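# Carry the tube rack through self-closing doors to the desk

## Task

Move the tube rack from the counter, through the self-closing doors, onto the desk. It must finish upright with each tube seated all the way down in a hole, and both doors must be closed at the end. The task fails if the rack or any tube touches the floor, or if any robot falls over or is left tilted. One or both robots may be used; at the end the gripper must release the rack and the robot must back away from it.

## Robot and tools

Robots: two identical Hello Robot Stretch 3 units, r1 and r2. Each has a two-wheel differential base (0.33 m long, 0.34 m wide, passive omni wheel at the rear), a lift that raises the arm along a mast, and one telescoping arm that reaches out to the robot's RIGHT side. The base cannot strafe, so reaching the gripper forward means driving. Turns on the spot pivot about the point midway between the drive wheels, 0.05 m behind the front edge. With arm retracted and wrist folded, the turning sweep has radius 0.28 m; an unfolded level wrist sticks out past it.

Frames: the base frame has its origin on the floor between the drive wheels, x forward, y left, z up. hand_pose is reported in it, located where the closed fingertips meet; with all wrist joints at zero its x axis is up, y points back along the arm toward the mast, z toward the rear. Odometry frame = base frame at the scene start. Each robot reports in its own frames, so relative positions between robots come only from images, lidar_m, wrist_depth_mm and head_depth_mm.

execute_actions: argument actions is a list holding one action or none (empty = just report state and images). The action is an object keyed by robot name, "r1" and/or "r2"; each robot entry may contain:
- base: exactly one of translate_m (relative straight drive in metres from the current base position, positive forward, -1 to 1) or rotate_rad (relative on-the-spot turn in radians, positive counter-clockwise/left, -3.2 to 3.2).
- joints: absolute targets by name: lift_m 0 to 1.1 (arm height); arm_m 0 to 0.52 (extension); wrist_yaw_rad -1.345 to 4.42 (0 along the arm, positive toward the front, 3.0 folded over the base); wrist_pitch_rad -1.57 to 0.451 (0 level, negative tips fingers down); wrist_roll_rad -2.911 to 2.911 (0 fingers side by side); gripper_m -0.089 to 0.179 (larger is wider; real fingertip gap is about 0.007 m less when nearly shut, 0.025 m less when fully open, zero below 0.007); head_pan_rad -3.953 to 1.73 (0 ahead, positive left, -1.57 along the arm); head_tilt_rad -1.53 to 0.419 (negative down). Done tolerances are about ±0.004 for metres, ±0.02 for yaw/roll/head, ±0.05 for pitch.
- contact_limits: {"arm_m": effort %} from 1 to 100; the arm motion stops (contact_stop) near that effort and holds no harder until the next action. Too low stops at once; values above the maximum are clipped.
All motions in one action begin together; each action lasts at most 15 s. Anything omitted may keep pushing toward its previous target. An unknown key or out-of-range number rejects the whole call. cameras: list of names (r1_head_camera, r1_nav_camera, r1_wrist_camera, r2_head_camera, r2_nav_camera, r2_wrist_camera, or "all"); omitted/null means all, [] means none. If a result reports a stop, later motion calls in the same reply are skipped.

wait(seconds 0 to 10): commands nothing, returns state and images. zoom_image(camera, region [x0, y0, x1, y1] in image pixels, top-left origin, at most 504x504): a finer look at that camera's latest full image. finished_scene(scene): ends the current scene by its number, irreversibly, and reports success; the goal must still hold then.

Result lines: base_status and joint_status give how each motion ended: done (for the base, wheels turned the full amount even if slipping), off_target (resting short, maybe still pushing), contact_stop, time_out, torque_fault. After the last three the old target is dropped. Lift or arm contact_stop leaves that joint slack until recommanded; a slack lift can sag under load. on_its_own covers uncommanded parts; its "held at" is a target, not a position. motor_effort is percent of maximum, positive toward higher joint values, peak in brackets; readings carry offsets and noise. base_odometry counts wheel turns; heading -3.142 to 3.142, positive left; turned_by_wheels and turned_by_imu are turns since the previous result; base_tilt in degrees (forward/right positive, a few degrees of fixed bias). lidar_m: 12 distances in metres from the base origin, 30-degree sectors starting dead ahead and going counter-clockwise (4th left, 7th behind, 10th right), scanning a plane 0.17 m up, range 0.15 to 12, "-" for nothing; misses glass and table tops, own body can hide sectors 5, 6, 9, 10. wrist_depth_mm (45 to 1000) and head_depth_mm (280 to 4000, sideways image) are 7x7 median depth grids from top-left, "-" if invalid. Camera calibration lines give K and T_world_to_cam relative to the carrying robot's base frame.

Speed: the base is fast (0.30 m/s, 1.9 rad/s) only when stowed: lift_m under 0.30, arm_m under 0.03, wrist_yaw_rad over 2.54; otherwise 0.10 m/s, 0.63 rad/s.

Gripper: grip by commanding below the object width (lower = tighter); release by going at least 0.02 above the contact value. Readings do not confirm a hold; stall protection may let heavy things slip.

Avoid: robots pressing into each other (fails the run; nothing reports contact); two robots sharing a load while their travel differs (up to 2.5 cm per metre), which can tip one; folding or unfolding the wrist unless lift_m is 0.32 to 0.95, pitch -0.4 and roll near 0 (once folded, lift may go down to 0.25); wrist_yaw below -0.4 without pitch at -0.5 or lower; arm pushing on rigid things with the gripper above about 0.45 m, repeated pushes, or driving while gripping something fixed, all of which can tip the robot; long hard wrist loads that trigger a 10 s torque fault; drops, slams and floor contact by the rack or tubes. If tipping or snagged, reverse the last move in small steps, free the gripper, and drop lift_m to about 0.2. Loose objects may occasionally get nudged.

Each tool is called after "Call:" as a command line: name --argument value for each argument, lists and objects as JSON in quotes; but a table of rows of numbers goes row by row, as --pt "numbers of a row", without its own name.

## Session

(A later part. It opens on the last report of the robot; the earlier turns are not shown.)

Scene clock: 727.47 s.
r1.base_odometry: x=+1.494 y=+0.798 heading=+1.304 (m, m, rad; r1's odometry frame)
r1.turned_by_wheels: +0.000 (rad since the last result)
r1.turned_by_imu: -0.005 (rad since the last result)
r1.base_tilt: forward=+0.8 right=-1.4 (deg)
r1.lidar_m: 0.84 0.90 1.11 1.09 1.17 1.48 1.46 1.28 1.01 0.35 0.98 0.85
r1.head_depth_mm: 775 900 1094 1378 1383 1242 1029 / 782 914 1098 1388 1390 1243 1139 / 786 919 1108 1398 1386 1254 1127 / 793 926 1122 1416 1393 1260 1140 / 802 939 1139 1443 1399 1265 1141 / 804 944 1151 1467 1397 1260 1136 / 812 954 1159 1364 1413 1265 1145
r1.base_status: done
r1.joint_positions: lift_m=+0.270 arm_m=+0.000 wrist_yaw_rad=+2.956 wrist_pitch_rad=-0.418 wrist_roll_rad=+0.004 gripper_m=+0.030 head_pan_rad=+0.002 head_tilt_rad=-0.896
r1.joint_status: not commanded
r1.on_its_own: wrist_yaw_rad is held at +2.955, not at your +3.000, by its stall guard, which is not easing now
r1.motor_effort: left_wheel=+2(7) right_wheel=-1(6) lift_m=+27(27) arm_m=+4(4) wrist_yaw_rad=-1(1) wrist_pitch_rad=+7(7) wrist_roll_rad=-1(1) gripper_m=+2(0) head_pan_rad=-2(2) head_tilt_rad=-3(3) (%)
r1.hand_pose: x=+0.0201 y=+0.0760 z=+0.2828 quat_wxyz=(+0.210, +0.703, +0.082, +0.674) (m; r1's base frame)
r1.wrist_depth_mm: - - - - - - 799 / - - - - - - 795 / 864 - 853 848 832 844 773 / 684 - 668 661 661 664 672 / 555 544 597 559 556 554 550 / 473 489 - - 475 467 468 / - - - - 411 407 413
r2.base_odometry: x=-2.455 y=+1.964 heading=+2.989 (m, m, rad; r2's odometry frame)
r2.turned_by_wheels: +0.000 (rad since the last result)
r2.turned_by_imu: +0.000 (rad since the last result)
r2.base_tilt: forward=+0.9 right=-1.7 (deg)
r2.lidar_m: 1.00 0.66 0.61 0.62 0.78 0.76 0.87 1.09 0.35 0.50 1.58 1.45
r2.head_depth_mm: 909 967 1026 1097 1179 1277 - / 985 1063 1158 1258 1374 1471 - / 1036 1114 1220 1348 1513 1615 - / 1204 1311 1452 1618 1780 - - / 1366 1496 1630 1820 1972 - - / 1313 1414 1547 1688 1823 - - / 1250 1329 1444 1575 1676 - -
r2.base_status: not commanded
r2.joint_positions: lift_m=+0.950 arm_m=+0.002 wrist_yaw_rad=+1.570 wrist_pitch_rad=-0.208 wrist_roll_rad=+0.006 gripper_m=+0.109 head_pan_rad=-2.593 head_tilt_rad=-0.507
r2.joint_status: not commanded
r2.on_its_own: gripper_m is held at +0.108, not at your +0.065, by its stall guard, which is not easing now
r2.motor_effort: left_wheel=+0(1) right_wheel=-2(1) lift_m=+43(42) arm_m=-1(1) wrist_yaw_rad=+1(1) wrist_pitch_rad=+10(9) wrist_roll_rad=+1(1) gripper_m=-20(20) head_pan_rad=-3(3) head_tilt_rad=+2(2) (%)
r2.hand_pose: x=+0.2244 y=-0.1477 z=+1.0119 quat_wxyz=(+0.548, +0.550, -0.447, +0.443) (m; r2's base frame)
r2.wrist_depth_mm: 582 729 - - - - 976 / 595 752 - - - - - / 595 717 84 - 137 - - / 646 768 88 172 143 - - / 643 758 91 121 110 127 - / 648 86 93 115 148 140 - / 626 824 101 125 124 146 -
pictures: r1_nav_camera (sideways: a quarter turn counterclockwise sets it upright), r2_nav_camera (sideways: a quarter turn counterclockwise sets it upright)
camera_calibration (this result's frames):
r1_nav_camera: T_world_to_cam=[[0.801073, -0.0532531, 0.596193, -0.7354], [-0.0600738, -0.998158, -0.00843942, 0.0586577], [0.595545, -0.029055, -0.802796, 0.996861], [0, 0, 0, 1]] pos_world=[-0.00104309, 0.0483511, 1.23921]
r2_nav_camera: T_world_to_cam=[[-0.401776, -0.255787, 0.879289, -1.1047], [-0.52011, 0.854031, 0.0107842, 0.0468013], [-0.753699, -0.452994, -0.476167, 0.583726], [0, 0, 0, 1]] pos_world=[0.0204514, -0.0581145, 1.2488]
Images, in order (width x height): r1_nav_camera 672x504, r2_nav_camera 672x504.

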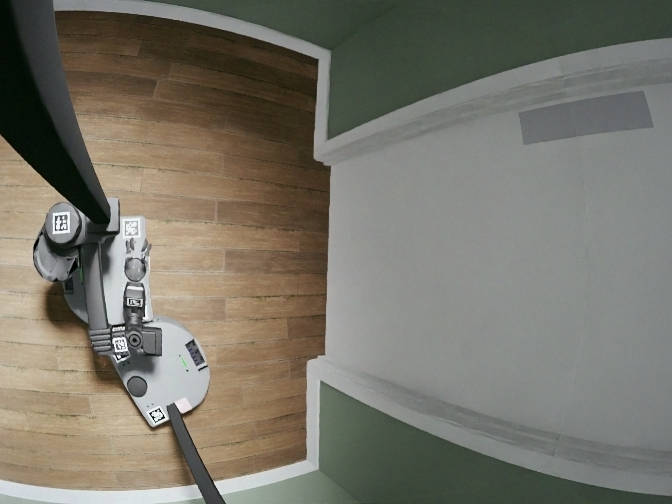

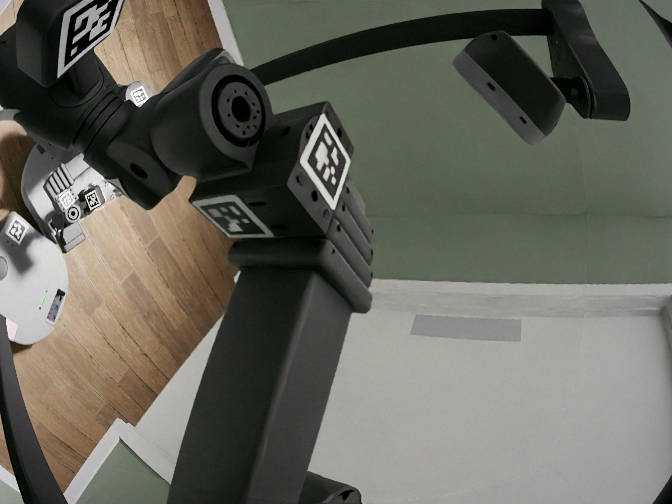

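Call:
execute_actions --actions '[{"r2":{"base":{"translate_m":0.3}}}]' --cameras '[]'

Call:
execute_actions --actions '[{"r1":{"base":{"rotate_rad":0.15}}}]' --cameras '[]'

Call:
execute_actions --actions '[{"r1":{"base":{"translate_m":-0.45}}}]' --cameras '["r1_nav_camera"]'

Scene clock: 736.70 s.
r1.base_odometry: x=+1.494 y=+0.798 heading=+1.304 (m, m, rad; r1's odometry frame)
r1.turned_by_wheels: +0.000 (rad since the last result)
r1.turned_by_imu: -0.002 (rad since the last result)
r1.base_tilt: forward=+0.7 right=-1.4 (deg)
r1.lidar_m: 0.84 0.90 1.11 1.09 1.18 1.49 1.46 1.28 0.55 0.99 0.98 0.85
r1.head_depth_mm: 775 906 1089 1367 1374 1243 1128 / 781 912 1097 1382 1391 1239 1130 / 789 920 1106 1395 1401 1256 1134 / 795 931 1119 1420 1387 1246 1133 / 796 936 1132 1427 1391 1259 1137 / 806 950 1147 1450 1401 1258 1148 / 808 957 1158 1362 1412 1259 1152
r1.base_status: not commanded
r1.joint_positions: lift_m=+0.270 arm_m=+0.000 wrist_yaw_rad=+2.956 wrist_pitch_rad=-0.418 wrist_roll_rad=+0.004 gripper_m=+0.030 head_pan_rad=+0.002 head_tilt_rad=-0.896
r1.joint_status: not commanded
r1.on_its_own: wrist_yaw_rad is held at +2.955, not at your +3.000, by its stall guard, which is not easing now
r1.motor_effort: left_wheel=+2(2) right_wheel=-1(1) lift_m=+27(27) arm_m=+4(4) wrist_yaw_rad=-1(1) wrist_pitch_rad=+6(7) wrist_roll_rad=-1(1) gripper_m=+1(0) head_pan_rad=-2(2) head_tilt_rad=-3(3) (%)
r1.hand_pose: x=+0.0201 y=+0.0760 z=+0.2828 quat_wxyz=(+0.210, +0.703, +0.082, +0.674) (m; r1's base frame)
r1.wrist_depth_mm: - - - - - - 805 / - - - - - - 816 / 860 - 865 847 852 848 776 / 677 - 672 673 665 663 670 / 560 543 582 556 551 550 549 / 479 488 - - 470 470 470 / - - - - 412 409 410
r2.base_odometry: x=-2.752 y=+2.010 heading=+2.989 (m, m, rad; r2's odometry frame)
r2.turned_by_wheels: +0.000 (rad since the last result)
r2.turned_by_imu: +0.001 (rad since the last result)
r2.base_tilt: forward=+1.0 right=-1.6 (deg)
r2.lidar_m: 0.81 0.53 0.50 0.50 0.63 1.04 1.15 0.55 0.64 1.63 1.29 1.17
r2.head_depth_mm: 1188 1281 1371 1463 1579 1561 - / 1252 1345 1467 1601 1770 1622 - / 1431 1544 1678 1835 1915 1665 - / 1526 1693 1888 2088 2007 - - / 473 459 1784 1980 2075 - - / 1402 1501 632 697 759 - - / 509 1398 1542 1706 1819 - -
r2.base_status: done
r2.joint_positions: lift_m=+0.950 arm_m=+0.002 wrist_yaw_rad=+1.570 wrist_pitch_rad=-0.208 wrist_roll_rad=+0.006 gripper_m=+0.109 head_pan_rad=-2.593 head_tilt_rad=-0.507
r2.joint_status: not commanded
r2.on_its_own: gripper_m is held at +0.108, not at your +0.065, by its stall guard, which is not easing now
r2.motor_effort: left_wheel=+1(4) right_wheel=-1(3) lift_m=+42(42) arm_m=-1(1) wrist_yaw_rad=+1(0) wrist_pitch_rad=+9(9) wrist_roll_rad=+1(1) gripper_m=-20(20) head_pan_rad=-3(2) head_tilt_rad=+3(2) (%)
r2.hand_pose: x=+0.2244 y=-0.1477 z=+1.0119 quat_wxyz=(+0.548, +0.550, -0.447, +0.443) (m; r2's base frame)
r2.wrist_depth_mm: 491 615 807 - 984 842 786 / 500 632 875 - 975 878 816 / 514 605 84 - 137 926 857 / 520 625 88 173 143 988 909 / 525 636 91 121 110 127 947 / 543 85 92 115 149 140 952 / 531 681 101 124 123 146 -
pictures: none
No camera images: the call's "cameras" was empty. Leave "cameras" out to get every camera's image.

Scene clock: 737.93 s.
r1.base_odometry: x=+1.494 y=+0.798 heading=+1.454 (m, m, rad; r1's odometry frame)
r1.turned_by_wheels: +0.150 (rad since the last result)
r1.turned_by_imu: +0.149 (rad since the last result)
r1.base_tilt: forward=+0.7 right=-1.4 (deg)
r1.lidar_m: 0.84 0.91 1.09 1.09 1.26 1.47 1.46 0.55 0.55 0.99 0.87 0.84
r1.head_depth_mm: 764 885 1055 1295 1378 1241 1130 / 776 904 1079 1348 1385 1243 1134 / 794 930 1117 1408 1384 1248 1133 / 816 956 1150 1464 1396 1235 1137 / 830 978 1195 1498 1401 1257 1139 / 851 1007 1219 1455 1401 1264 1148 / 861 984 1143 1467 1404 1262 1150
r1.base_status: done
r1.joint_positions: lift_m=+0.270 arm_m=+0.000 wrist_yaw_rad=+2.956 wrist_pitch_rad=-0.418 wrist_roll_rad=+0.004 gripper_m=+0.030 head_pan_rad=+0.002 head_tilt_rad=-0.896
r1.joint_status: not commanded
r1.on_its_own: wrist_yaw_rad is held at +2.955, not at your +3.000, by its stall guard, which is not easing now
r1.motor_effort: left_wheel=-2(8) right_wheel=+2(6) lift_m=+27(27) arm_m=+4(4) wrist_yaw_rad=-1(1) wrist_pitch_rad=+6(7) wrist_roll_rad=-1(1) gripper_m=+0(0) head_pan_rad=-2(1) head_tilt_rad=-3(3) (%)
r1.hand_pose: x=+0.0201 y=+0.0760 z=+0.2828 quat_wxyz=(+0.210, +0.703, +0.082, +0.674) (m; r1's base frame)
r1.wrist_depth_mm: - - - - - - 959 / - - - - - - 954 / 854 - 838 863 840 824 843 / 684 - 675 671 664 660 657 / 557 537 582 562 555 547 547 / 479 491 - - 474 473 472 / - - - - 413 412 405
r2.base_odometry: x=-2.752 y=+2.010 heading=+2.989 (m, m, rad; r2's odometry frame)
r2.turned_by_wheels: +0.000 (rad since the last result)
r2.turned_by_imu: +0.000 (rad since the last result)
r2.base_tilt: forward=+1.0 right=-1.6 (deg)
r2.lidar_m: 0.80 0.53 0.50 0.50 0.63 1.04 1.15 0.55 0.62 1.62 1.28 1.17
r2.head_depth_mm: 1188 1274 1365 1465 1582 1561 - / 1252 1344 1462 1607 1781 1611 - / 1431 1546 1681 1826 1924 1668 - / 1537 1702 1892 2087 2023 - - / 473 458 1795 1958 2059 - - / 1411 1511 1647 673 728 - - / 488 541 1518 1697 1820 - -
r2.base_status: not commanded
r2.joint_positions: lift_m=+0.950 arm_m=+0.002 wrist_yaw_rad=+1.570 wrist_pitch_rad=-0.208 wrist_roll_rad=+0.006 gripper_m=+0.109 head_pan_rad=-2.593 head_tilt_rad=-0.507
r2.joint_status: not commanded
r2.on_its_own: gripper_m is held at +0.108, not at your +0.065, by its stall guard, which is not easing now
r2.motor_effort: left_wheel=+1(1) right_wheel=-1(1) lift_m=+42(43) arm_m=-2(2) wrist_yaw_rad=+0(0) wrist_pitch_rad=+9(9) wrist_roll_rad=+1(1) gripper_m=-20(20) head_pan_rad=-2(2) head_tilt_rad=+2(2) (%)
r2.hand_pose: x=+0.2244 y=-0.1477 z=+1.0119 quat_wxyz=(+0.548, +0.550, -0.447, +0.443) (m; r2's base frame)
r2.wrist_depth_mm: 493 622 828 - 919 842 782 / 498 616 843 - 963 871 792 / 514 610 84 - 137 931 837 / 511 637 88 173 144 968 859 / 535 629 91 121 110 127 924 / 540 86 93 115 149 141 946 / 524 685 101 125 124 145 -
pictures: none
No camera images: the call's "cameras" was empty. Leave "cameras" out to get every camera's image.

Scene clock: 741.17 s.
r1.base_odometry: x=+1.441 y=+0.351 heading=+1.453 (m, m, rad; r1's odometry frame)
r1.turned_by_wheels: +0.000 (rad since the last result)
r1.turned_by_imu: -0.005 (rad since the last result)
r1.base_tilt: forward=+0.8 right=-1.4 (deg)
r1.lidar_m: 1.28 1.36 1.21 1.20 1.18 1.03 1.03 1.03 0.88 0.38 0.53 1.22
r1.head_depth_mm: 1180 1360 1628 1544 1374 1244 989 / 1213 1395 1683 1537 1381 1245 1124 / 1237 1439 1693 1553 1381 1245 1138 / 1261 1476 1733 1567 1393 1249 1136 / 1285 1509 1741 1574 1402 1252 1147 / 1309 1505 1716 1592 1408 1263 1136 / 1259 1495 1739 1591 1403 1269 1151
r1.base_status: done
r1.joint_positions: lift_m=+0.270 arm_m=+0.000 wrist_yaw_rad=+2.956 wrist_pitch_rad=-0.418 wrist_roll_rad=+0.004 gripper_m=+0.030 head_pan_rad=+0.002 head_tilt_rad=-0.896
r1.joint_status: not commanded
r1.on_its_own: wrist_yaw_rad is held at +2.955, not at your +3.000, by its stall guard, which is not easing now
r1.motor_effort: left_wheel=-2(10) right_wheel=+2(4) lift_m=+27(27) arm_m=+4(4) wrist_yaw_rad=-1(1) wrist_pitch_rad=+7(7) wrist_roll_rad=-1(1) gripper_m=+1(1) head_pan_rad=-1(1) head_tilt_rad=-3(3) (%)
r1.hand_pose: x=+0.0201 y=+0.0760 z=+0.2828 quat_wxyz=(+0.210, +0.703, +0.082, +0.674) (m; r1's base frame)
r1.wrist_depth_mm: - - - - - - - / - - - - - - - / 849 - 839 852 851 849 827 / 673 - 669 667 664 662 657 / 561 541 585 559 549 551 552 / 475 485 - - 472 470 471 / - - - - 412 412 408
r2.base_odometry: x=-2.752 y=+2.010 heading=+2.989 (m, m, rad; r2's odometry frame)
r2.turned_by_wheels: +0.000 (rad since the last result)
r2.turned_by_imu: +0.000 (rad since the last result)
r2.base_tilt: forward=+1.0 right=-1.6 (deg)
r2.lidar_m: 0.80 0.53 0.49 0.50 0.63 1.04 1.15 1.44 1.61 0.38 1.28 1.17
r2.head_depth_mm: 1188 1277 1375 1463 1581 1557 - / 1250 1343 1464 1611 1779 1613 - / 1421 1538 1678 1839 1911 1674 - / 1593 1735 1895 2096 2015 - - / 1511 1631 1781 1976 2067 - - / 1416 1535 1675 1822 1962 - - / 1344 1441 1556 1711 1825 - -
r2.base_status: not commanded
r2.joint_positions: lift_m=+0.950 arm_m=+0.002 wrist_yaw_rad=+1.570 wrist_pitch_rad=-0.208 wrist_roll_rad=+0.006 gripper_m=+0.109 head_pan_rad=-2.593 head_tilt_rad=-0.507
r2.joint_status: not commanded
r2.on_its_own: gripper_m is held at +0.108, not at your +0.065, by its stall guard, which is not easing now
r2.motor_effort: left_wheel=+1(1) right_wheel=-1(1) lift_m=+42(42) arm_m=-2(3) wrist_yaw_rad=+0(1) wrist_pitch_rad=+10(9) wrist_roll_rad=+1(1) gripper_m=-20(20) head_pan_rad=-2(3) head_tilt_rad=+3(2) (%)
r2.hand_pose: x=+0.2244 y=-0.1477 z=+1.0119 quat_wxyz=(+0.548, +0.550, -0.447, +0.443) (m; r2's base frame)
r2.wrist_depth_mm: 493 618 830 - 953 834 796 / 504 617 814 - 965 876 820 / 507 589 84 - 136 939 830 / 520 627 88 173 143 961 884 / 541 621 91 121 110 127 915 / 541 86 93 115 150 141 958 / 537 677 101 125 124 145 -
pictures: r1_nav_camera (sideways: a quarter turn counterclockwise sets it upright)
camera_calibration (this result's frames):
r1_nav_camera: T_world_to_cam=[[0.801073, -0.0532525, 0.596194, -0.7354], [-0.0600731, -0.998158, -0.00843943, 0.0586577], [0.595545, -0.0290546, -0.802796, 0.996861], [0, 0, 0, 1]] pos_world=[-0.00104312, 0.0483511, 1.23921]
Images, in order (width x height): r1_nav_camera 672x504.

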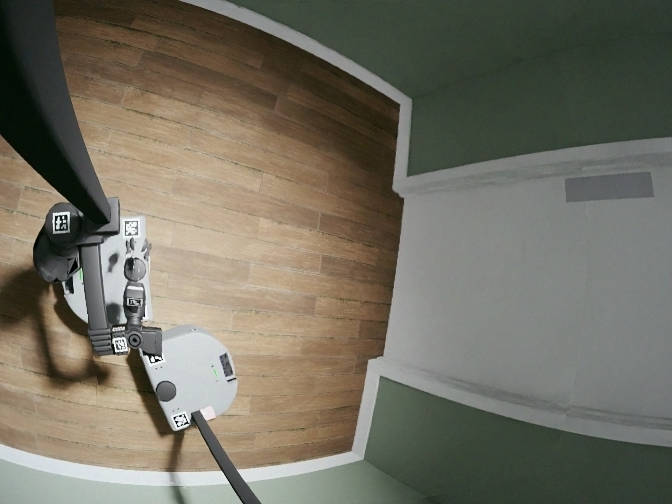

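Call:
execute_actions --actions '[{"r1":{"base":{"rotate_rad":-0.8}}}]' --cameras '[]'

Call:
execute_actions --actions '[{"r1":{"base":{"translate_m":-0.3}}}]' --cameras '[]'

Call:
execute_actions --actions '[{"r2":{"base":{"translate_m":-0.75},"joints":{"head_pan_rad":-0.5,"head_tilt_rad":-0.5}}}]' --cameras '["r1_nav_camera","r2_nav_camera"]'

Scene clock: 748.93 s.
r1.base_odometry: x=+1.441 y=+0.351 heading=+0.654 (m, m, rad; r1's odometry frame)
r1.turned_by_wheels: -0.800 (rad since the last result)
r1.turned_by_imu: -0.797 (rad since the last result)
r1.base_tilt: forward=+0.9 right=-1.5 (deg)
r1.lidar_m: 1.22 1.22 1.31 1.26 1.21 1.24 1.08 1.03 1.06 0.92 0.88 0.38
r1.head_depth_mm: - 1240 1368 1504 1170 1136 1128 / 1217 1391 1589 1561 1210 1085 1091 / 1358 1581 1748 1567 1381 1094 1122 / 1374 1584 1754 1569 1394 1210 1132 / 1282 1466 1688 1572 1399 1254 1142 / 1205 1383 1603 1577 1402 1256 1138 / 1134 1340 1596 1582 1402 1261 1144
r1.base_status: done
r1.joint_positions: lift_m=+0.270 arm_m=+0.000 wrist_yaw_rad=+2.956 wrist_pitch_rad=-0.418 wrist_roll_rad=+0.004 gripper_m=+0.030 head_pan_rad=+0.002 head_tilt_rad=-0.896
r1.joint_status: not commanded
r1.on_its_own: wrist_yaw_rad is held at +2.955, not at your +3.000, by its stall guard, which is not easing now
r1.motor_effort: left_wheel=+2(9) right_wheel=-1(3) lift_m=+26(27) arm_m=+4(4) wrist_yaw_rad=-1(1) wrist_pitch_rad=+7(6) wrist_roll_rad=-1(1) gripper_m=+0(0) head_pan_rad=-1(2) head_tilt_rad=-3(3) (%)
r1.hand_pose: x=+0.0201 y=+0.0760 z=+0.2828 quat_wxyz=(+0.210, +0.703, +0.082, +0.674) (m; r1's base frame)
r1.wrist_depth_mm: - - - - - - 980 / 914 - - - - - - / 859 - 848 844 830 847 871 / 672 - 669 672 683 670 664 / 563 535 590 551 551 550 552 / 471 488 - - 468 469 468 / - - - - 413 413 411
r2.base_odometry: x=-2.752 y=+2.010 heading=+2.989 (m, m, rad; r2's odometry frame)
r2.turned_by_wheels: +0.000 (rad since the last result)
r2.turned_by_imu: +0.000 (rad since the last result)
r2.base_tilt: forward=+1.0 right=-1.7 (deg)
r2.lidar_m: 0.80 0.53 0.50 0.50 0.63 1.04 1.15 1.44 1.61 0.38 1.28 1.17
r2.head_depth_mm: 1185 1277 1374 1465 1581 1563 - / 1254 1344 1462 1604 1769 1611 - / 1431 1545 1667 1833 1931 1671 - / 1585 1720 1897 2089 2011 - - / 1504 1635 1776 1977 2069 - - / 1423 1538 1661 1826 1974 - - / 1340 1448 1563 1702 1819 - -
r2.base_status: not commanded
r2.joint_positions: lift_m=+0.950 arm_m=+0.002 wrist_yaw_rad=+1.570 wrist_pitch_rad=-0.208 wrist_roll_rad=+0.006 gripper_m=+0.109 head_pan_rad=-2.593 head_tilt_rad=-0.507
r2.joint_status: not commanded
r2.on_its_own: gripper_m is held at +0.108, not at your +0.065, by its stall guard, which is not easing now
r2.motor_effort: left_wheel=+0(1) right_wheel=-1(1) lift_m=+42(42) arm_m=-2(2) wrist_yaw_rad=+1(0) wrist_pitch_rad=+9(9) wrist_roll_rad=+1(1) gripper_m=-19(20) head_pan_rad=-2(3) head_tilt_rad=+2(2) (%)
r2.hand_pose: x=+0.2244 y=-0.1477 z=+1.0119 quat_wxyz=(+0.548, +0.550, -0.447, +0.443) (m; r2's base frame)
r2.wrist_depth_mm: 497 619 831 - 929 841 769 / 502 609 857 - 954 907 812 / 509 596 84 - 137 964 824 / 515 633 88 173 144 940 878 / 537 637 91 121 110 127 902 / 538 86 93 115 149 141 975 / 533 689 101 125 124 145 -
pictures: none
No camera images: the call's "cameras" was empty. Leave "cameras" out to get every camera's image.

Scene clock: 751.67 s.
r1.base_odometry: x=+1.203 y=+0.169 heading=+0.654 (m, m, rad; r1's odometry frame)
r1.turned_by_wheels: +0.000 (rad since the last result)
r1.turned_by_imu: -0.003 (rad since the last result)
r1.base_tilt: forward=+0.7 right=-1.5 (deg)
r1.lidar_m: 1.44 1.53 1.52 1.10 1.05 1.08 0.81 0.77 0.80 1.07 1.04 0.64
r1.head_depth_mm: 724 910 1545 1551 1374 1248 1120 / 1423 1630 1755 1339 1258 1242 1127 / 1634 1878 1778 1358 1252 1250 1138 / 1684 1969 1809 1564 1360 1249 1132 / 1558 1808 1814 1582 1397 1252 1137 / 1479 1686 1794 1568 1391 1261 1143 / 1435 1659 1815 1604 1408 1269 1146
r1.base_status: done
r1.joint_positions: lift_m=+0.270 arm_m=+0.000 wrist_yaw_rad=+2.956 wrist_pitch_rad=-0.418 wrist_roll_rad=+0.004 gripper_m=+0.030 head_pan_rad=+0.002 head_tilt_rad=-0.896
r1.joint_status: not commanded
r1.on_its_own: wrist_yaw_rad is held at +2.955, not at your +3.000, by its stall guard, which is not easing now
r1.motor_effort: left_wheel=+2(7) right_wheel=-2(5) lift_m=+27(27) arm_m=+4(4) wrist_yaw_rad=-1(1) wrist_pitch_rad=+6(6) wrist_roll_rad=-1(1) gripper_m=+0(1) head_pan_rad=-2(2) head_tilt_rad=-2(3) (%)
r1.hand_pose: x=+0.0201 y=+0.0760 z=+0.2828 quat_wxyz=(+0.210, +0.703, +0.082, +0.674) (m; r1's base frame)
r1.wrist_depth_mm: - 984 - - - - - / 826 - - - - - - / 836 - 847 844 847 837 847 / 679 - 670 679 678 665 674 / 561 532 589 553 554 556 557 / 478 490 - - 465 475 474 / - - - - 410 411 411
r2.base_odometry: x=-2.752 y=+2.010 heading=+2.989 (m, m, rad; r2's odometry frame)
r2.turned_by_wheels: +0.000 (rad since the last result)
r2.turned_by_imu: +0.000 (rad since the last result)
r2.base_tilt: forward=+1.0 right=-1.6 (deg)
r2.lidar_m: 0.81 0.54 0.50 0.50 0.63 1.04 1.15 1.44 1.61 0.64 0.65 1.17
r2.head_depth_mm: 1184 1282 1370 1465 1575 1565 - / 1256 1346 1464 1610 1767 1614 - / 1424 1544 1680 1838 1937 1662 - / 1583 1725 1886 2109 2016 - - / 1505 1631 1778 1973 2073 - - / 1421 1538 1672 1822 1968 - - / 1345 1447 1562 1694 1815 - -
r2.base_status: not commanded
r2.joint_positions: lift_m=+0.950 arm_m=+0.002 wrist_yaw_rad=+1.570 wrist_pitch_rad=-0.208 wrist_roll_rad=+0.006 gripper_m=+0.109 head_pan_rad=-2.593 head_tilt_rad=-0.507
r2.joint_status: not commanded
r2.on_its_own: gripper_m is held at +0.108, not at your +0.065, by its stall guard, which is not easing now
r2.motor_effort: left_wheel=+1(1) right_wheel=-1(1) lift_m=+42(43) arm_m=-1(2) wrist_yaw_rad=+0(0) wrist_pitch_rad=+9(9) wrist_roll_rad=+1(1) gripper_m=-20(20) head_pan_rad=-4(2) head_tilt_rad=+2(2) (%)
r2.hand_pose: x=+0.2244 y=-0.1477 z=+1.0119 quat_wxyz=(+0.548, +0.550, -0.447, +0.443) (m; r2's base frame)
r2.wrist_depth_mm: 488 606 828 - 969 838 781 / 509 626 845 - 979 869 797 / 513 606 84 - 137 937 842 / 520 635 88 172 143 984 910 / 528 621 91 120 110 127 915 / 530 86 93 115 149 140 932 / 527 678 101 125 123 146 -
pictures: none
No camera images: the call's "cameras" was empty. Leave "cameras" out to get every camera's image.

Scene clock: 760.13 s.
r1.base_odometry: x=+1.203 y=+0.169 heading=+0.654 (m, m, rad; r1's odometry frame)
r1.turned_by_wheels: +0.000 (rad since the last result)
r1.turned_by_imu: -0.002 (rad since the last result)
r1.base_tilt: forward=+0.9 right=-1.6 (deg)
r1.lidar_m: 1.24 1.08 1.51 1.10 1.06 1.08 0.81 0.77 0.80 1.07 1.04 1.07
r1.head_depth_mm: 1289 1430 1621 1543 1377 1241 1127 / 1427 1621 1754 1542 1382 1237 1134 / 1622 1884 1774 1568 1392 1240 1134 / 1673 1947 1777 1555 1393 1258 1137 / 1563 1807 1814 1569 1394 1257 1138 / 1469 1647 1581 1550 1403 1262 1140 / 1347 1662 1610 1512 1415 1263 1155
r1.base_status: not commanded
r1.joint_positions: lift_m=+0.270 arm_m=+0.000 wrist_yaw_rad=+2.956 wrist_pitch_rad=-0.418 wrist_roll_rad=+0.004 gripper_m=+0.030 head_pan_rad=+0.002 head_tilt_rad=-0.896
r1.joint_status: not commanded
r1.on_its_own: wrist_yaw_rad is held at +2.955, not at your +3.000, by its stall guard, which is not easing now
r1.motor_effort: left_wheel=+2(2) right_wheel=-1(1) lift_m=+27(27) arm_m=+4(4) wrist_yaw_rad=-1(1) wrist_pitch_rad=+7(6) wrist_roll_rad=-1(1) gripper_m=+0(1) head_pan_rad=-2(2) head_tilt_rad=-3(3) (%)
r1.hand_pose: x=+0.0201 y=+0.0760 z=+0.2828 quat_wxyz=(+0.210, +0.703, +0.082, +0.674) (m; r1's base frame)
r1.wrist_depth_mm: - 998 - - - - - / 829 - - - - - - / 840 - 855 858 851 852 851 / 672 - 674 670 675 676 664 / 558 543 589 558 558 559 555 / 474 488 - - 470 472 471 / - - - - 417 409 409
r2.base_odometry: x=-2.010 y=+1.896 heading=+2.989 (m, m, rad; r2's odometry frame)
r2.turned_by_wheels: +0.000 (rad since the last result)
r2.turned_by_imu: -0.004 (rad since the last result)
r2.base_tilt: forward=+1.0 right=-1.7 (deg)
r2.lidar_m: 1.29 0.85 0.79 0.59 0.41 0.44 0.45 0.56 0.97 1.33 1.67 1.09
r2.head_depth_mm: 904 1691 1872 2110 2001 331 1252 / 911 1730 1906 2066 1287 332 303 / 1576 1726 1900 2107 1430 346 - / 1573 1719 1895 2089 1924 1517 298 / 1561 1694 1882 2073 2020 1565 - / 1553 1696 1856 2072 2019 1574 1284 / 1549 1686 1854 2042 2013 1571 1286
r2.base_status: done
r2.joint_positions: lift_m=+0.950 arm_m=+0.002 wrist_yaw_rad=+1.570 wrist_pitch_rad=-0.208 wrist_roll_rad=+0.006 gripper_m=+0.109 head_pan_rad=-0.507 head_tilt_rad=-0.507
r2.joint_status: all done
r2.on_its_own: gripper_m is held at +0.108, not at your +0.065, by its stall guard, which is not easing now
r2.motor_effort: left_wheel=+1(3) right_wheel=-1(5) lift_m=+42(42) arm_m=-2(2) wrist_yaw_rad=+0(1) wrist_pitch_rad=+10(9) wrist_roll_rad=+1(1) gripper_m=-20(20) head_pan_rad=+3(28) head_tilt_rad=+2(1) (%)
r2.hand_pose: x=+0.2244 y=-0.1477 z=+1.0119 quat_wxyz=(+0.548, +0.550, -0.447, +0.443) (m; r2's base frame)
r2.wrist_depth_mm: 742 922 - - - - - / 767 934 - - - - - / 783 895 84 - 137 - - / 789 959 88 173 143 - - / 793 922 91 120 110 127 - / 788 86 93 116 148 140 - / 778 - 101 125 123 145 -
pictures: r1_nav_camera (sideways: a quarter turn counterclockwise sets it upright), r2_nav_camera (sideways: a quarter turn counterclockwise sets it upright)
camera_calibration (this result's frames):
r1_nav_camera: T_world_to_cam=[[0.801073, -0.0532528, 0.596194, -0.7354], [-0.0600734, -0.998158, -0.00843943, 0.0586577], [0.595545, -0.0290548, -0.802796, 0.996861], [0, 0, 0, 1]] pos_world=[-0.0010431, 0.0483511, 1.23921]
r2_nav_camera: T_world_to_cam=[[0.42027, -0.223639, 0.879408, -1.10988], [-0.487227, -0.873209, 0.0107837, 0.0466013], [0.765495, -0.433004, -0.475946, 0.574172], [0, 0, 0, 1]] pos_world=[0.0496263, 0.0410999, 1.24881]
Images, in order (width x height): r1_nav_camera 672x504, r2_nav_camera 672x504.

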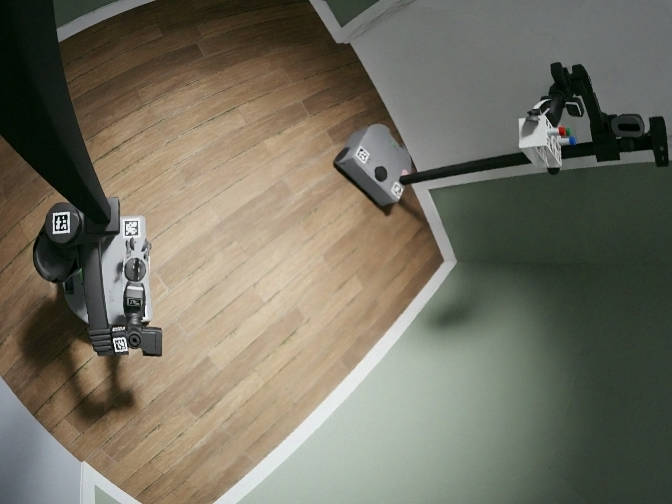

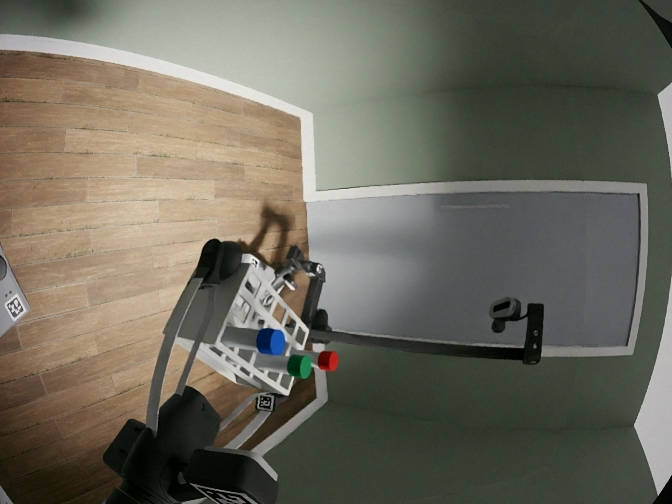

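Call:
execute_actions --actions '[{"r1":{"base":{"rotate_rad":-0.78}}}]' --cameras '[]'

Call:
execute_actions --actions '[{"r1":{"base":{"translate_m":0.55},"joints":{"lift_m":0.92,"head_pan_rad":-1.57,"head_tilt_rad":-0.3}}}]' --cameras '[]'

Call:
execute_actions --actions '[{"r1":{"base":{"rotate_rad":-0.27},"joints":{"wrist_yaw_rad":0.0,"gripper_m":0.085}}}]' --cameras '["r1_nav_camera","r1_head_camera","r1_wrist_camera"]'

Scene clock: 767.13 s.
r1.base_odometry: x=+1.203 y=+0.169 heading=-0.126 (m, m, rad; r1's odometry frame)
r1.turned_by_wheels: -0.780 (rad since the last result)
r1.turned_by_imu: -0.777 (rad since the last result)
r1.base_tilt: forward=+0.7 right=-1.5 (deg)
r1.lidar_m: 1.04 1.19 1.08 1.51 1.23 1.05 1.05 0.89 0.77 0.77 0.88 1.04
r1.head_depth_mm: 954 1102 1316 1504 1375 1250 1127 / 970 1125 1359 1524 1384 1240 1127 / 988 1153 1400 1558 1398 1250 1135 / 1012 1188 1432 1566 1386 1255 1143 / 1036 1209 1482 1585 1396 1265 1140 / 1059 1254 1526 1585 1405 1260 1144 / 1086 1285 1577 1599 1409 1259 1154
r1.base_status: done
r1.joint_positions: lift_m=+0.270 arm_m=+0.000 wrist_yaw_rad=+2.956 wrist_pitch_rad=-0.418 wrist_roll_rad=+0.004 gripper_m=+0.030 head_pan_rad=+0.002 head_tilt_rad=-0.896
r1.joint_status: not commanded
r1.on_its_own: wrist_yaw_rad is held at +2.955, not at your +3.000, by its stall guard, which is not easing now
r1.motor_effort: left_wheel=+2(9) right_wheel=-1(5) lift_m=+27(27) arm_m=+4(4) wrist_yaw_rad=-1(1) wrist_pitch_rad=+6(7) wrist_roll_rad=-1(1) gripper_m=+0(1) head_pan_rad=-2(2) head_tilt_rad=-3(2) (%)
r1.hand_pose: x=+0.0201 y=+0.0760 z=+0.2828 quat_wxyz=(+0.210, +0.703, +0.082, +0.674) (m; r1's base frame)
r1.wrist_depth_mm: - - - - - - - / - - - - - - - / 878 - 867 860 842 837 843 / 679 - 676 669 671 672 662 / 561 539 584 555 553 552 553 / 473 487 - - 472 471 473 / - - - - 413 411 413
r2.base_odometry: x=-2.010 y=+1.896 heading=+2.989 (m, m, rad; r2's odometry frame)
r2.turned_by_wheels: +0.000 (rad since the last result)
r2.turned_by_imu: +0.000 (rad since the last result)
r2.base_tilt: forward=+0.9 right=-1.6 (deg)
r2.lidar_m: 1.28 0.85 0.79 0.59 0.41 0.44 0.45 0.56 0.97 1.33 1.67 1.02
r2.head_depth_mm: 818 1669 1871 2139 1857 331 1248 / 913 1743 1898 2058 1162 332 302 / 1569 1723 1900 2107 1565 346 - / 1570 1724 1886 2116 2011 1551 298 / 1564 1686 1861 2079 2004 1554 - / 1547 1690 1864 2061 2006 1566 1284 / 1548 1677 1843 2050 2018 1566 1288
r2.base_status: not commanded
r2.joint_positions: lift_m=+0.950 arm_m=+0.002 wrist_yaw_rad=+1.570 wrist_pitch_rad=-0.208 wrist_roll_rad=+0.006 gripper_m=+0.109 head_pan_rad=-0.507 head_tilt_rad=-0.507
r2.joint_status: not commanded
r2.on_its_own: gripper_m is held at +0.108, not at your +0.065, by its stall guard, which is not easing now
r2.motor_effort: left_wheel=+1(1) right_wheel=-1(1) lift_m=+42(42) arm_m=-2(1) wrist_yaw_rad=+0(0) wrist_pitch_rad=+9(9) wrist_roll_rad=+1(1) gripper_m=-20(19) head_pan_rad=+3(2) head_tilt_rad=+2(2) (%)
r2.hand_pose: x=+0.2244 y=-0.1477 z=+1.0119 quat_wxyz=(+0.548, +0.550, -0.447, +0.443) (m; r2's base frame)
r2.wrist_depth_mm: 739 908 - - - - - / 755 951 - - - - - / 765 879 84 - 137 - - / 796 946 88 173 143 - - / 802 953 91 120 110 127 - / 818 86 93 115 148 140 - / 790 - 101 125 124 145 -
pictures: none
No camera images: the call's "cameras" was empty. Leave "cameras" out to get every camera's image.

Scene clock: 773.87 s.
r1.base_odometry: x=+1.748 y=+0.100 heading=-0.126 (m, m, rad; r1's odometry frame)
r1.turned_by_wheels: +0.000 (rad since the last result)
r1.turned_by_imu: +0.004 (rad since the last result)
r1.base_tilt: forward=+0.8 right=-1.5 (deg)
r1.lidar_m: 0.50 0.58 0.99 0.96 1.60 1.58 1.58 1.06 0.89 0.91 0.59 0.51
r1.head_depth_mm: 746 780 832 891 950 1034 1106 / 761 807 858 918 989 1071 1161 / 773 828 879 942 1014 1103 1207 / 792 840 902 970 1051 1139 1250 / 812 868 926 995 1071 1173 1290 / 830 885 953 1021 1093 1164 1232 / 839 883 914 934 957 968 987
r1.base_status: done
r1.joint_positions: lift_m=+0.920 arm_m=+0.000 wrist_yaw_rad=+2.956 wrist_pitch_rad=-0.418 wrist_roll_rad=+0.004 gripper_m=+0.030 head_pan_rad=-1.563 head_tilt_rad=-0.309
r1.joint_status: all done
r1.on_its_own: wrist_yaw_rad is held at +2.955, not at your +3.000, by its stall guard, which is not easing now
r1.motor_effort: left_wheel=+1(10) right_wheel=-1(5) lift_m=+36(37) arm_m=+4(4) wrist_yaw_rad=-1(2) wrist_pitch_rad=+7(7) wrist_roll_rad=-1(1) gripper_m=-1(1) head_pan_rad=-5(57) head_tilt_rad=+6(51) (%)
r1.hand_pose: x=+0.0201 y=+0.0760 z=+0.9324 quat_wxyz=(+0.210, +0.703, +0.082, +0.674) (m; r1's base frame)
r1.wrist_depth_mm: - - - - - 958 620 / - - - - - 953 625 / - - - - - 952 625 / - - - - - 950 618 / - - - - - 945 620 / - - - - - 942 614 / - - - - - 937 620
r2.base_odometry: x=-2.010 y=+1.896 heading=+2.989 (m, m, rad; r2's odometry frame)
r2.turned_by_wheels: +0.000 (rad since the last result)
r2.turned_by_imu: +0.000 (rad since the last result)
r2.base_tilt: forward=+0.9 right=-1.7 (deg)
r2.lidar_m: 0.85 0.85 0.79 0.59 0.41 0.44 0.45 0.56 0.97 1.33 1.67 1.87
r2.head_depth_mm: 1599 1741 1929 2160 2005 331 1246 / 1586 1731 1908 2123 1915 332 302 / 1581 1718 1900 2121 1999 346 - / 1570 1712 1889 2097 2014 1509 298 / 1568 1657 1884 2076 1995 1367 - / 1546 1625 798 2005 1861 1309 1224 / 662 777 994 2058 2011 1566 1291
r2.base_status: not commanded
r2.joint_positions: lift_m=+0.950 arm_m=+0.002 wrist_yaw_rad=+1.570 wrist_pitch_rad=-0.208 wrist_roll_rad=+0.006 gripper_m=+0.109 head_pan_rad=-0.507 head_tilt_rad=-0.507
r2.joint_status: not commanded
r2.on_its_own: gripper_m is held at +0.108, not at your +0.065, by its stall guard, which is not easing now
r2.motor_effort: left_wheel=+1(1) right_wheel=-1(2) lift_m=+43(42) arm_m=-2(1) wrist_yaw_rad=+0(0) wrist_pitch_rad=+9(9) wrist_roll_rad=+1(1) gripper_m=-20(20) head_pan_rad=+2(2) head_tilt_rad=+3(2) (%)
r2.hand_pose: x=+0.2244 y=-0.1477 z=+1.0119 quat_wxyz=(+0.548, +0.550, -0.447, +0.443) (m; r2's base frame)
r2.wrist_depth_mm: 735 920 - - 699 - - / 764 923 - - - - - / 780 899 84 848 137 - - / 786 933 88 173 144 - - / 798 933 91 120 110 127 - / 809 86 93 115 149 141 - / 791 - 101 124 124 146 -
pictures: none
No camera images: the call's "cameras" was empty. Leave "cameras" out to get every camera's image.

Scene clock: 776.37 s.
r1.base_odometry: x=+1.748 y=+0.100 heading=-0.396 (m, m, rad; r1's odometry frame)
r1.turned_by_wheels: -0.270 (rad since the last result)
r1.turned_by_imu: -0.270 (rad since the last result)
r1.base_tilt: forward=+0.8 right=-1.6 (deg)
r1.lidar_m: 0.50 0.52 0.70 1.07 0.96 1.65 1.58 1.32 0.95 0.89 0.73 0.53
r1.head_depth_mm: 777 827 888 944 1014 1110 1191 / 778 814 873 934 1016 1109 1168 / 772 822 876 939 1008 1098 - / 764 815 873 934 1004 1094 1178 / 767 816 871 931 1000 1086 1183 / 765 814 865 929 1005 1083 1186 / 764 807 861 928 991 1078 1181
r1.base_status: done
r1.joint_positions: lift_m=+0.920 arm_m=+0.000 wrist_yaw_rad=+0.003 wrist_pitch_rad=-0.418 wrist_roll_rad=+0.003 gripper_m=+0.085 head_pan_rad=-1.563 head_tilt_rad=-0.309
r1.joint_status: all done
r1.motor_effort: left_wheel=+2(6) right_wheel=-1(4) lift_m=+36(36) arm_m=+4(4) wrist_yaw_rad=-3(3) wrist_pitch_rad=+6(7) wrist_roll_rad=-1(1) gripper_m=+0(79) head_pan_rad=-5(5) head_tilt_rad=+6(6) (%)
r1.hand_pose: x=-0.0207 y=-0.3691 z=+0.9324 quat_wxyz=(+0.691, +0.148, -0.692, -0.146) (m; r1's base frame)
r1.wrist_depth_mm: 588 596 602 613 633 642 644 / 631 643 662 668 684 700 702 / 695 716 736 731 756 785 777 / 709 788 802 827 847 857 874 / 709 890 919 958 937 988 - / 689 917 - - - - - / 675 - - - - - -
r2.base_odometry: x=-2.010 y=+1.896 heading=+2.989 (m, m, rad; r2's odometry frame)
r2.turned_by_wheels: +0.000 (rad since the last result)
r2.turned_by_imu: +0.000 (rad since the last result)
r2.base_tilt: forward=+1.0 right=-1.6 (deg)
r2.lidar_m: 0.84 0.85 0.79 0.59 0.41 0.44 0.45 0.56 0.97 1.33 1.67 1.87
r2.head_depth_mm: 1596 1738 1932 2133 2004 331 1249 / 1592 1743 1911 2125 1925 331 302 / 1580 1722 1895 2116 2012 346 - / 1568 1713 1894 2109 2005 1522 298 / 1558 1679 1867 2101 1993 1376 - / 1539 1630 1856 2034 1847 1291 1220 / 1489 707 773 1997 2014 1568 1287
r2.base_status: not commanded
r2.joint_positions: lift_m=+0.950 arm_m=+0.002 wrist_yaw_rad=+1.570 wrist_pitch_rad=-0.208 wrist_roll_rad=+0.006 gripper_m=+0.109 head_pan_rad=-0.507 head_tilt_rad=-0.507
r2.joint_status: not commanded
r2.on_its_own: gripper_m is held at +0.108, not at your +0.065, by its stall guard, which is not easing now
r2.motor_effort: left_wheel=+1(1) right_wheel=-1(1) lift_m=+42(42) arm_m=-2(2) wrist_yaw_rad=+0(0) wrist_pitch_rad=+9(9) wrist_roll_rad=+1(1) gripper_m=-21(20) head_pan_rad=+4(2) head_tilt_rad=+2(2) (%)
r2.hand_pose: x=+0.2244 y=-0.1477 z=+1.0119 quat_wxyz=(+0.548, +0.550, -0.447, +0.443) (m; r2's base frame)
r2.wrist_depth_mm: 737 902 - 671 - - - / 750 918 - - - - - / 740 898 84 795 137 - - / 777 944 88 173 143 - - / 811 947 91 120 110 127 - / 804 86 93 115 148 141 - / 791 - 101 125 124 145 -
pictures: r1_head_camera (sideways: a quarter turn clockwise sets it upright), r1_nav_camera (sideways: a quarter turn counterclockwise sets it upright), r1_wrist_camera
camera_calibration (this result's frames):
r1_head_camera: T_world_to_cam=[[0.0280517, 0.335057, -0.94178, 1.24673], [0.999459, 0.00676772, 0.0321775, -0.0473099], [0.017155, -0.942174, -0.334686, 0.394731], [0, 0, 0, 1]] pos_world=[0.00553988, -0.0455001, 1.30778]
r1_nav_camera: T_world_to_cam=[[-0.0525303, -0.337651, 0.939805, -1.17814], [-0.998351, 0.0395862, -0.0415803, 0.107546], [-0.0231637, -0.940439, -0.339173, 0.397497], [0, 0, 0, 1]] pos_world=[0.0546887, -0.0282351, 1.24651]
r1_wrist_camera: T_world_to_cam=[[-0.998969, 0.0412044, -0.0190438, 0.00922883], [0.0400583, 0.602922, -0.796794, 0.990684], [-0.0213495, -0.796735, -0.603951, 0.431578], [0, 0, 0, 1]] pos_world=[-0.0212518, -0.253832, 1.0502]
Images, in order (width x height): r1_head_camera 896x504, r1_nav_camera 672x504, r1_wrist_camera 644x364.

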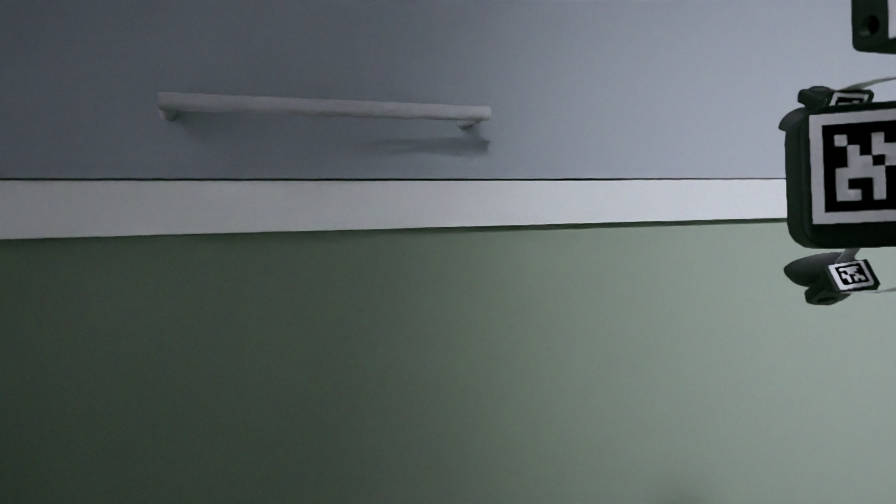

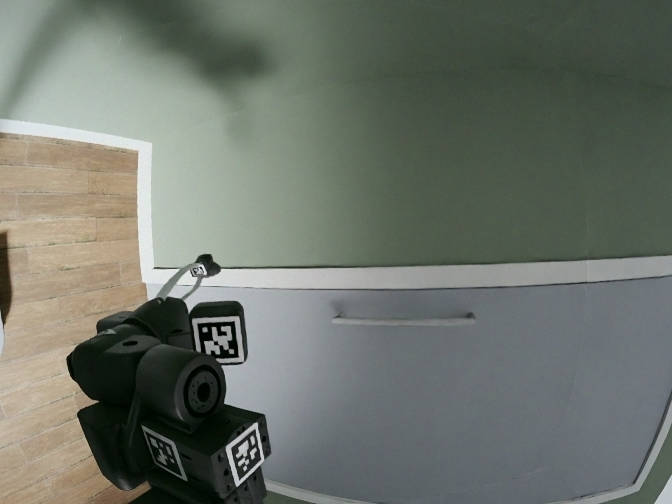

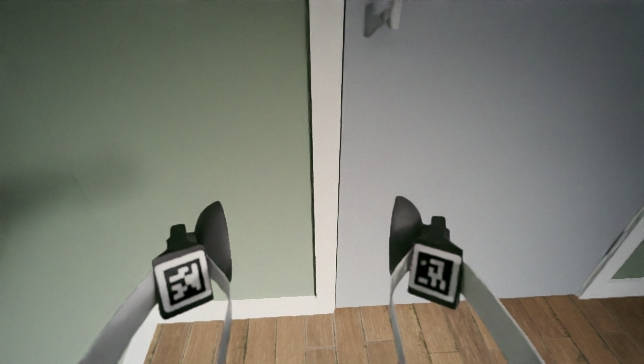

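Call:
execute_actions --actions '[{"r1":{"base":{"translate_m":-0.17},"joints":{"wrist_pitch_rad":0,"lift_m":0.98,"arm_m":0.25}}}]' --cameras '["r1_wrist_camera"]'

Scene clock: 782.07 s.
r1.base_odometry: x=+1.592 y=+0.165 heading=-0.396 (m, m, rad; r1's odometry frame)
r1.turned_by_wheels: +0.000 (rad since the last result)
r1.turned_by_imu: -0.003 (rad since the last result)
r1.base_tilt: forward=+0.9 right=-1.6 (deg)
r1.lidar_m: 0.67 0.69 0.93 0.92 1.44 1.48 1.41 1.33 0.95 0.90 0.94 0.71
r1.head_depth_mm: 780 828 888 - 1037 1109 1211 / 777 830 884 - 1049 1108 1207 / 777 824 879 - - 1105 1210 / 775 809 869 919 1018 1099 1201 / 770 814 866 930 1001 1084 1185 / 762 809 867 940 1005 1084 1190 / 767 817 873 930 1000 1088 1188
r1.base_status: done
r1.joint_positions: lift_m=+0.980 arm_m=+0.250 wrist_yaw_rad=+0.002 wrist_pitch_rad=-0.024 wrist_roll_rad=+0.003 gripper_m=+0.085 head_pan_rad=-1.563 head_tilt_rad=-0.309
r1.joint_status: all done
r1.motor_effort: left_wheel=+2(3) right_wheel=+0(4) lift_m=+36(39) arm_m=+4(4) wrist_yaw_rad=-2(4) wrist_pitch_rad=+9(9) wrist_roll_rad=-1(1) gripper_m=+0(0) head_pan_rad=-4(5) head_tilt_rad=+6(6) (%)
r1.hand_pose: x=-0.0210 y=-0.6502 z=+1.0882 quat_wxyz=(+0.706, +0.009, -0.708, -0.008) (m; r1's base frame)
r1.wrist_depth_mm: 373 373 377 387 390 402 406 / 387 386 395 401 409 412 421 / 399 400 405 416 424 428 442 / 412 421 424 434 444 453 458 / 432 434 444 449 457 469 474 / 450 450 463 473 484 494 499 / 467 474 481 492 504 514 522
r2.base_odometry: x=-2.010 y=+1.896 heading=+2.989 (m, m, rad; r2's odometry frame)
r2.turned_by_wheels: +0.000 (rad since the last result)
r2.turned_by_imu: +0.000 (rad since the last result)
r2.base_tilt: forward=+1.0 right=-1.6 (deg)
r2.lidar_m: 0.94 0.86 0.79 0.59 0.41 0.44 0.45 0.56 0.97 1.33 1.66 0.81
r2.head_depth_mm: 1592 1746 1912 2124 2012 331 1246 / 1590 1731 1911 2139 1914 332 303 / 1577 1672 1907 2097 2008 346 - / 1573 703 1889 2089 2003 1347 298 / 647 701 801 1991 1854 1313 - / 769 1696 1874 2057 2007 1567 1294 / 1544 1690 1849 2060 2006 1565 1287
r2.base_status: not commanded
r2.joint_positions: lift_m=+0.950 arm_m=+0.002 wrist_yaw_rad=+1.570 wrist_pitch_rad=-0.208 wrist_roll_rad=+0.006 gripper_m=+0.109 head_pan_rad=-0.507 head_tilt_rad=-0.507
r2.joint_status: not commanded
r2.on_its_own: gripper_m is held at +0.108, not at your +0.065, by its stall guard, which is not easing now
r2.motor_effort: left_wheel=+1(1) right_wheel=-1(1) lift_m=+42(42) arm_m=-2(2) wrist_yaw_rad=+1(1) wrist_pitch_rad=+9(9) wrist_roll_rad=+1(1) gripper_m=-20(20) head_pan_rad=+2(2) head_tilt_rad=+2(3) (%)
r2.hand_pose: x=+0.2244 y=-0.1477 z=+1.0119 quat_wxyz=(+0.548, +0.550, -0.447, +0.443) (m; r2's base frame)
r2.wrist_depth_mm: 743 929 - - 608 - - / 731 932 - - - - - / 760 909 84 - 137 - - / 767 953 89 173 144 - - / 805 892 91 120 110 127 - / 802 86 93 115 148 140 - / 782 - 101 125 124 146 -
pictures: r1_wrist_camera
camera_calibration (this result's frames):
r1_wrist_camera: T_world_to_cam=[[-0.998894, 0.0317413, -0.0346815, 0.0344259], [0.0415492, 0.250821, -0.967141, 1.24079], [-0.0219995, -0.967513, -0.251862, -0.192475], [0, 0, 0, 1]] pos_world=[-0.0214004, -0.498531, 1.15274]
Images, in order (width x height): r1_wrist_camera 644x364.

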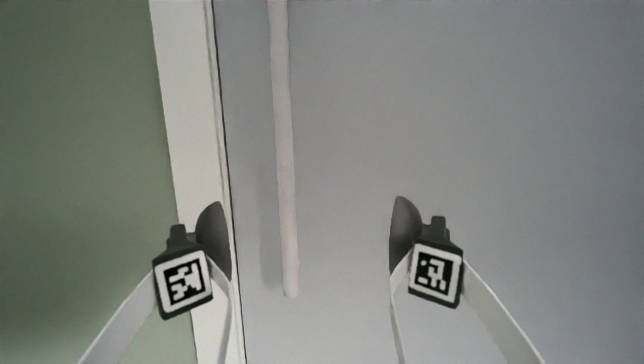

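Call:
execute_actions --actions '[{"r1":{"base":{"translate_m":0.035},"joints":{"lift_m":1.0,"arm_m":0.40}}}]' --cameras '["r1_wrist_camera"]'

Scene clock: 786.70 s.
r1.base_odometry: x=+1.624 y=+0.152 heading=-0.396 (m, m, rad; r1's odometry frame)
r1.turned_by_wheels: +0.000 (rad since the last result)
r1.turned_by_imu: -0.001 (rad since the last result)
r1.base_tilt: forward=+0.8 right=-1.4 (deg)
r1.lidar_m: 0.64 0.66 0.89 0.93 1.43 1.52 1.45 1.32 0.95 0.90 0.93 0.67
r1.head_depth_mm: 779 827 871 - 1028 1111 1211 / 779 828 864 959 1018 1112 1199 / 776 823 - 966 1017 1107 1204 / 772 812 858 950 1015 1104 1191 / 765 806 868 924 1007 1089 1194 / 769 817 866 931 1000 1089 1183 / 765 813 869 930 999 1086 1178
r1.base_status: done
r1.joint_positions: lift_m=+1.000 arm_m=+0.400 wrist_yaw_rad=+0.002 wrist_pitch_rad=-0.023 wrist_roll_rad=+0.003 gripper_m=+0.085 head_pan_rad=-1.563 head_tilt_rad=-0.309
r1.joint_status: all done
r1.motor_effort: left_wheel=+1(6) right_wheel=-1(2) lift_m=+36(36) arm_m=+4(5) wrist_yaw_rad=-1(2) wrist_pitch_rad=+8(8) wrist_roll_rad=-1(1) gripper_m=+0(1) head_pan_rad=-4(5) head_tilt_rad=+6(6) (%)
r1.hand_pose: x=-0.0210 y=-0.8002 z=+1.1082 quat_wxyz=(+0.706, +0.009, -0.708, -0.008) (m; r1's base frame)
r1.wrist_depth_mm: 237 229 243 246 251 255 259 / 245 239 253 256 262 264 269 / 254 248 262 263 272 274 279 / 264 259 272 275 283 288 291 / 275 273 284 285 293 297 303 / 287 287 294 298 309 311 318 / 298 298 298 315 320 326 336
r2.base_odometry: x=-2.010 y=+1.896 heading=+2.989 (m, m, rad; r2's odometry frame)
r2.turned_by_wheels: +0.000 (rad since the last result)
r2.turned_by_imu: +0.000 (rad since the last result)
r2.base_tilt: forward=+0.9 right=-1.6 (deg)
r2.lidar_m: 0.94 0.85 0.79 0.59 0.41 0.44 0.45 0.56 0.97 1.33 1.67 0.81
r2.head_depth_mm: 1594 1738 1925 2135 2000 331 1254 / 1581 1738 1908 2149 1911 332 303 / 1577 1725 1899 2107 2004 346 - / 1579 709 1885 2087 2006 1345 298 / 1543 693 1829 2028 1862 1303 - / 645 708 1851 2070 2014 1568 1248 / 1544 1688 1853 2051 2015 1566 1285
r2.base_status: not commanded
r2.joint_positions: lift_m=+0.950 arm_m=+0.002 wrist_yaw_rad=+1.570 wrist_pitch_rad=-0.208 wrist_roll_rad=+0.006 gripper_m=+0.109 head_pan_rad=-0.507 head_tilt_rad=-0.507
r2.joint_status: not commanded
r2.on_its_own: gripper_m is held at +0.108, not at your +0.065, by its stall guard, which is not easing now
r2.motor_effort: left_wheel=+1(1) right_wheel=-1(1) lift_m=+42(42) arm_m=-1(2) wrist_yaw_rad=+1(2) wrist_pitch_rad=+9(9) wrist_roll_rad=+1(1) gripper_m=-20(20) head_pan_rad=+4(3) head_tilt_rad=+2(2) (%)
r2.hand_pose: x=+0.2244 y=-0.1477 z=+1.0119 quat_wxyz=(+0.548, +0.550, -0.447, +0.443) (m; r2's base frame)
r2.wrist_depth_mm: 738 910 - - 645 - - / 745 946 - - - - - / 769 891 84 - 137 - - / 769 928 88 172 143 - - / 811 931 91 120 110 127 - / 790 85 93 116 148 140 - / 782 - 101 125 124 145 -
pictures: r1_wrist_camera
camera_calibration (this result's frames):
r1_wrist_camera: T_world_to_cam=[[-0.998893, 0.0317735, -0.0346873, 0.039905], [0.0415591, 0.250649, -0.967186, 1.29771], [-0.0220366, -0.967557, -0.251692, -0.33278], [0, 0, 0, 1]] pos_world=[-0.0214043, -0.648521, 1.17276]
Images, in order (width x height): r1_wrist_camera 644x364.

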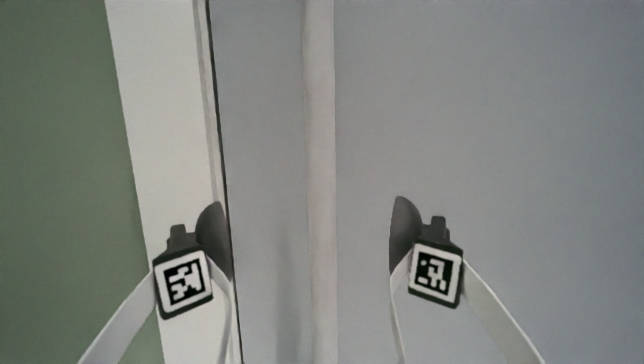

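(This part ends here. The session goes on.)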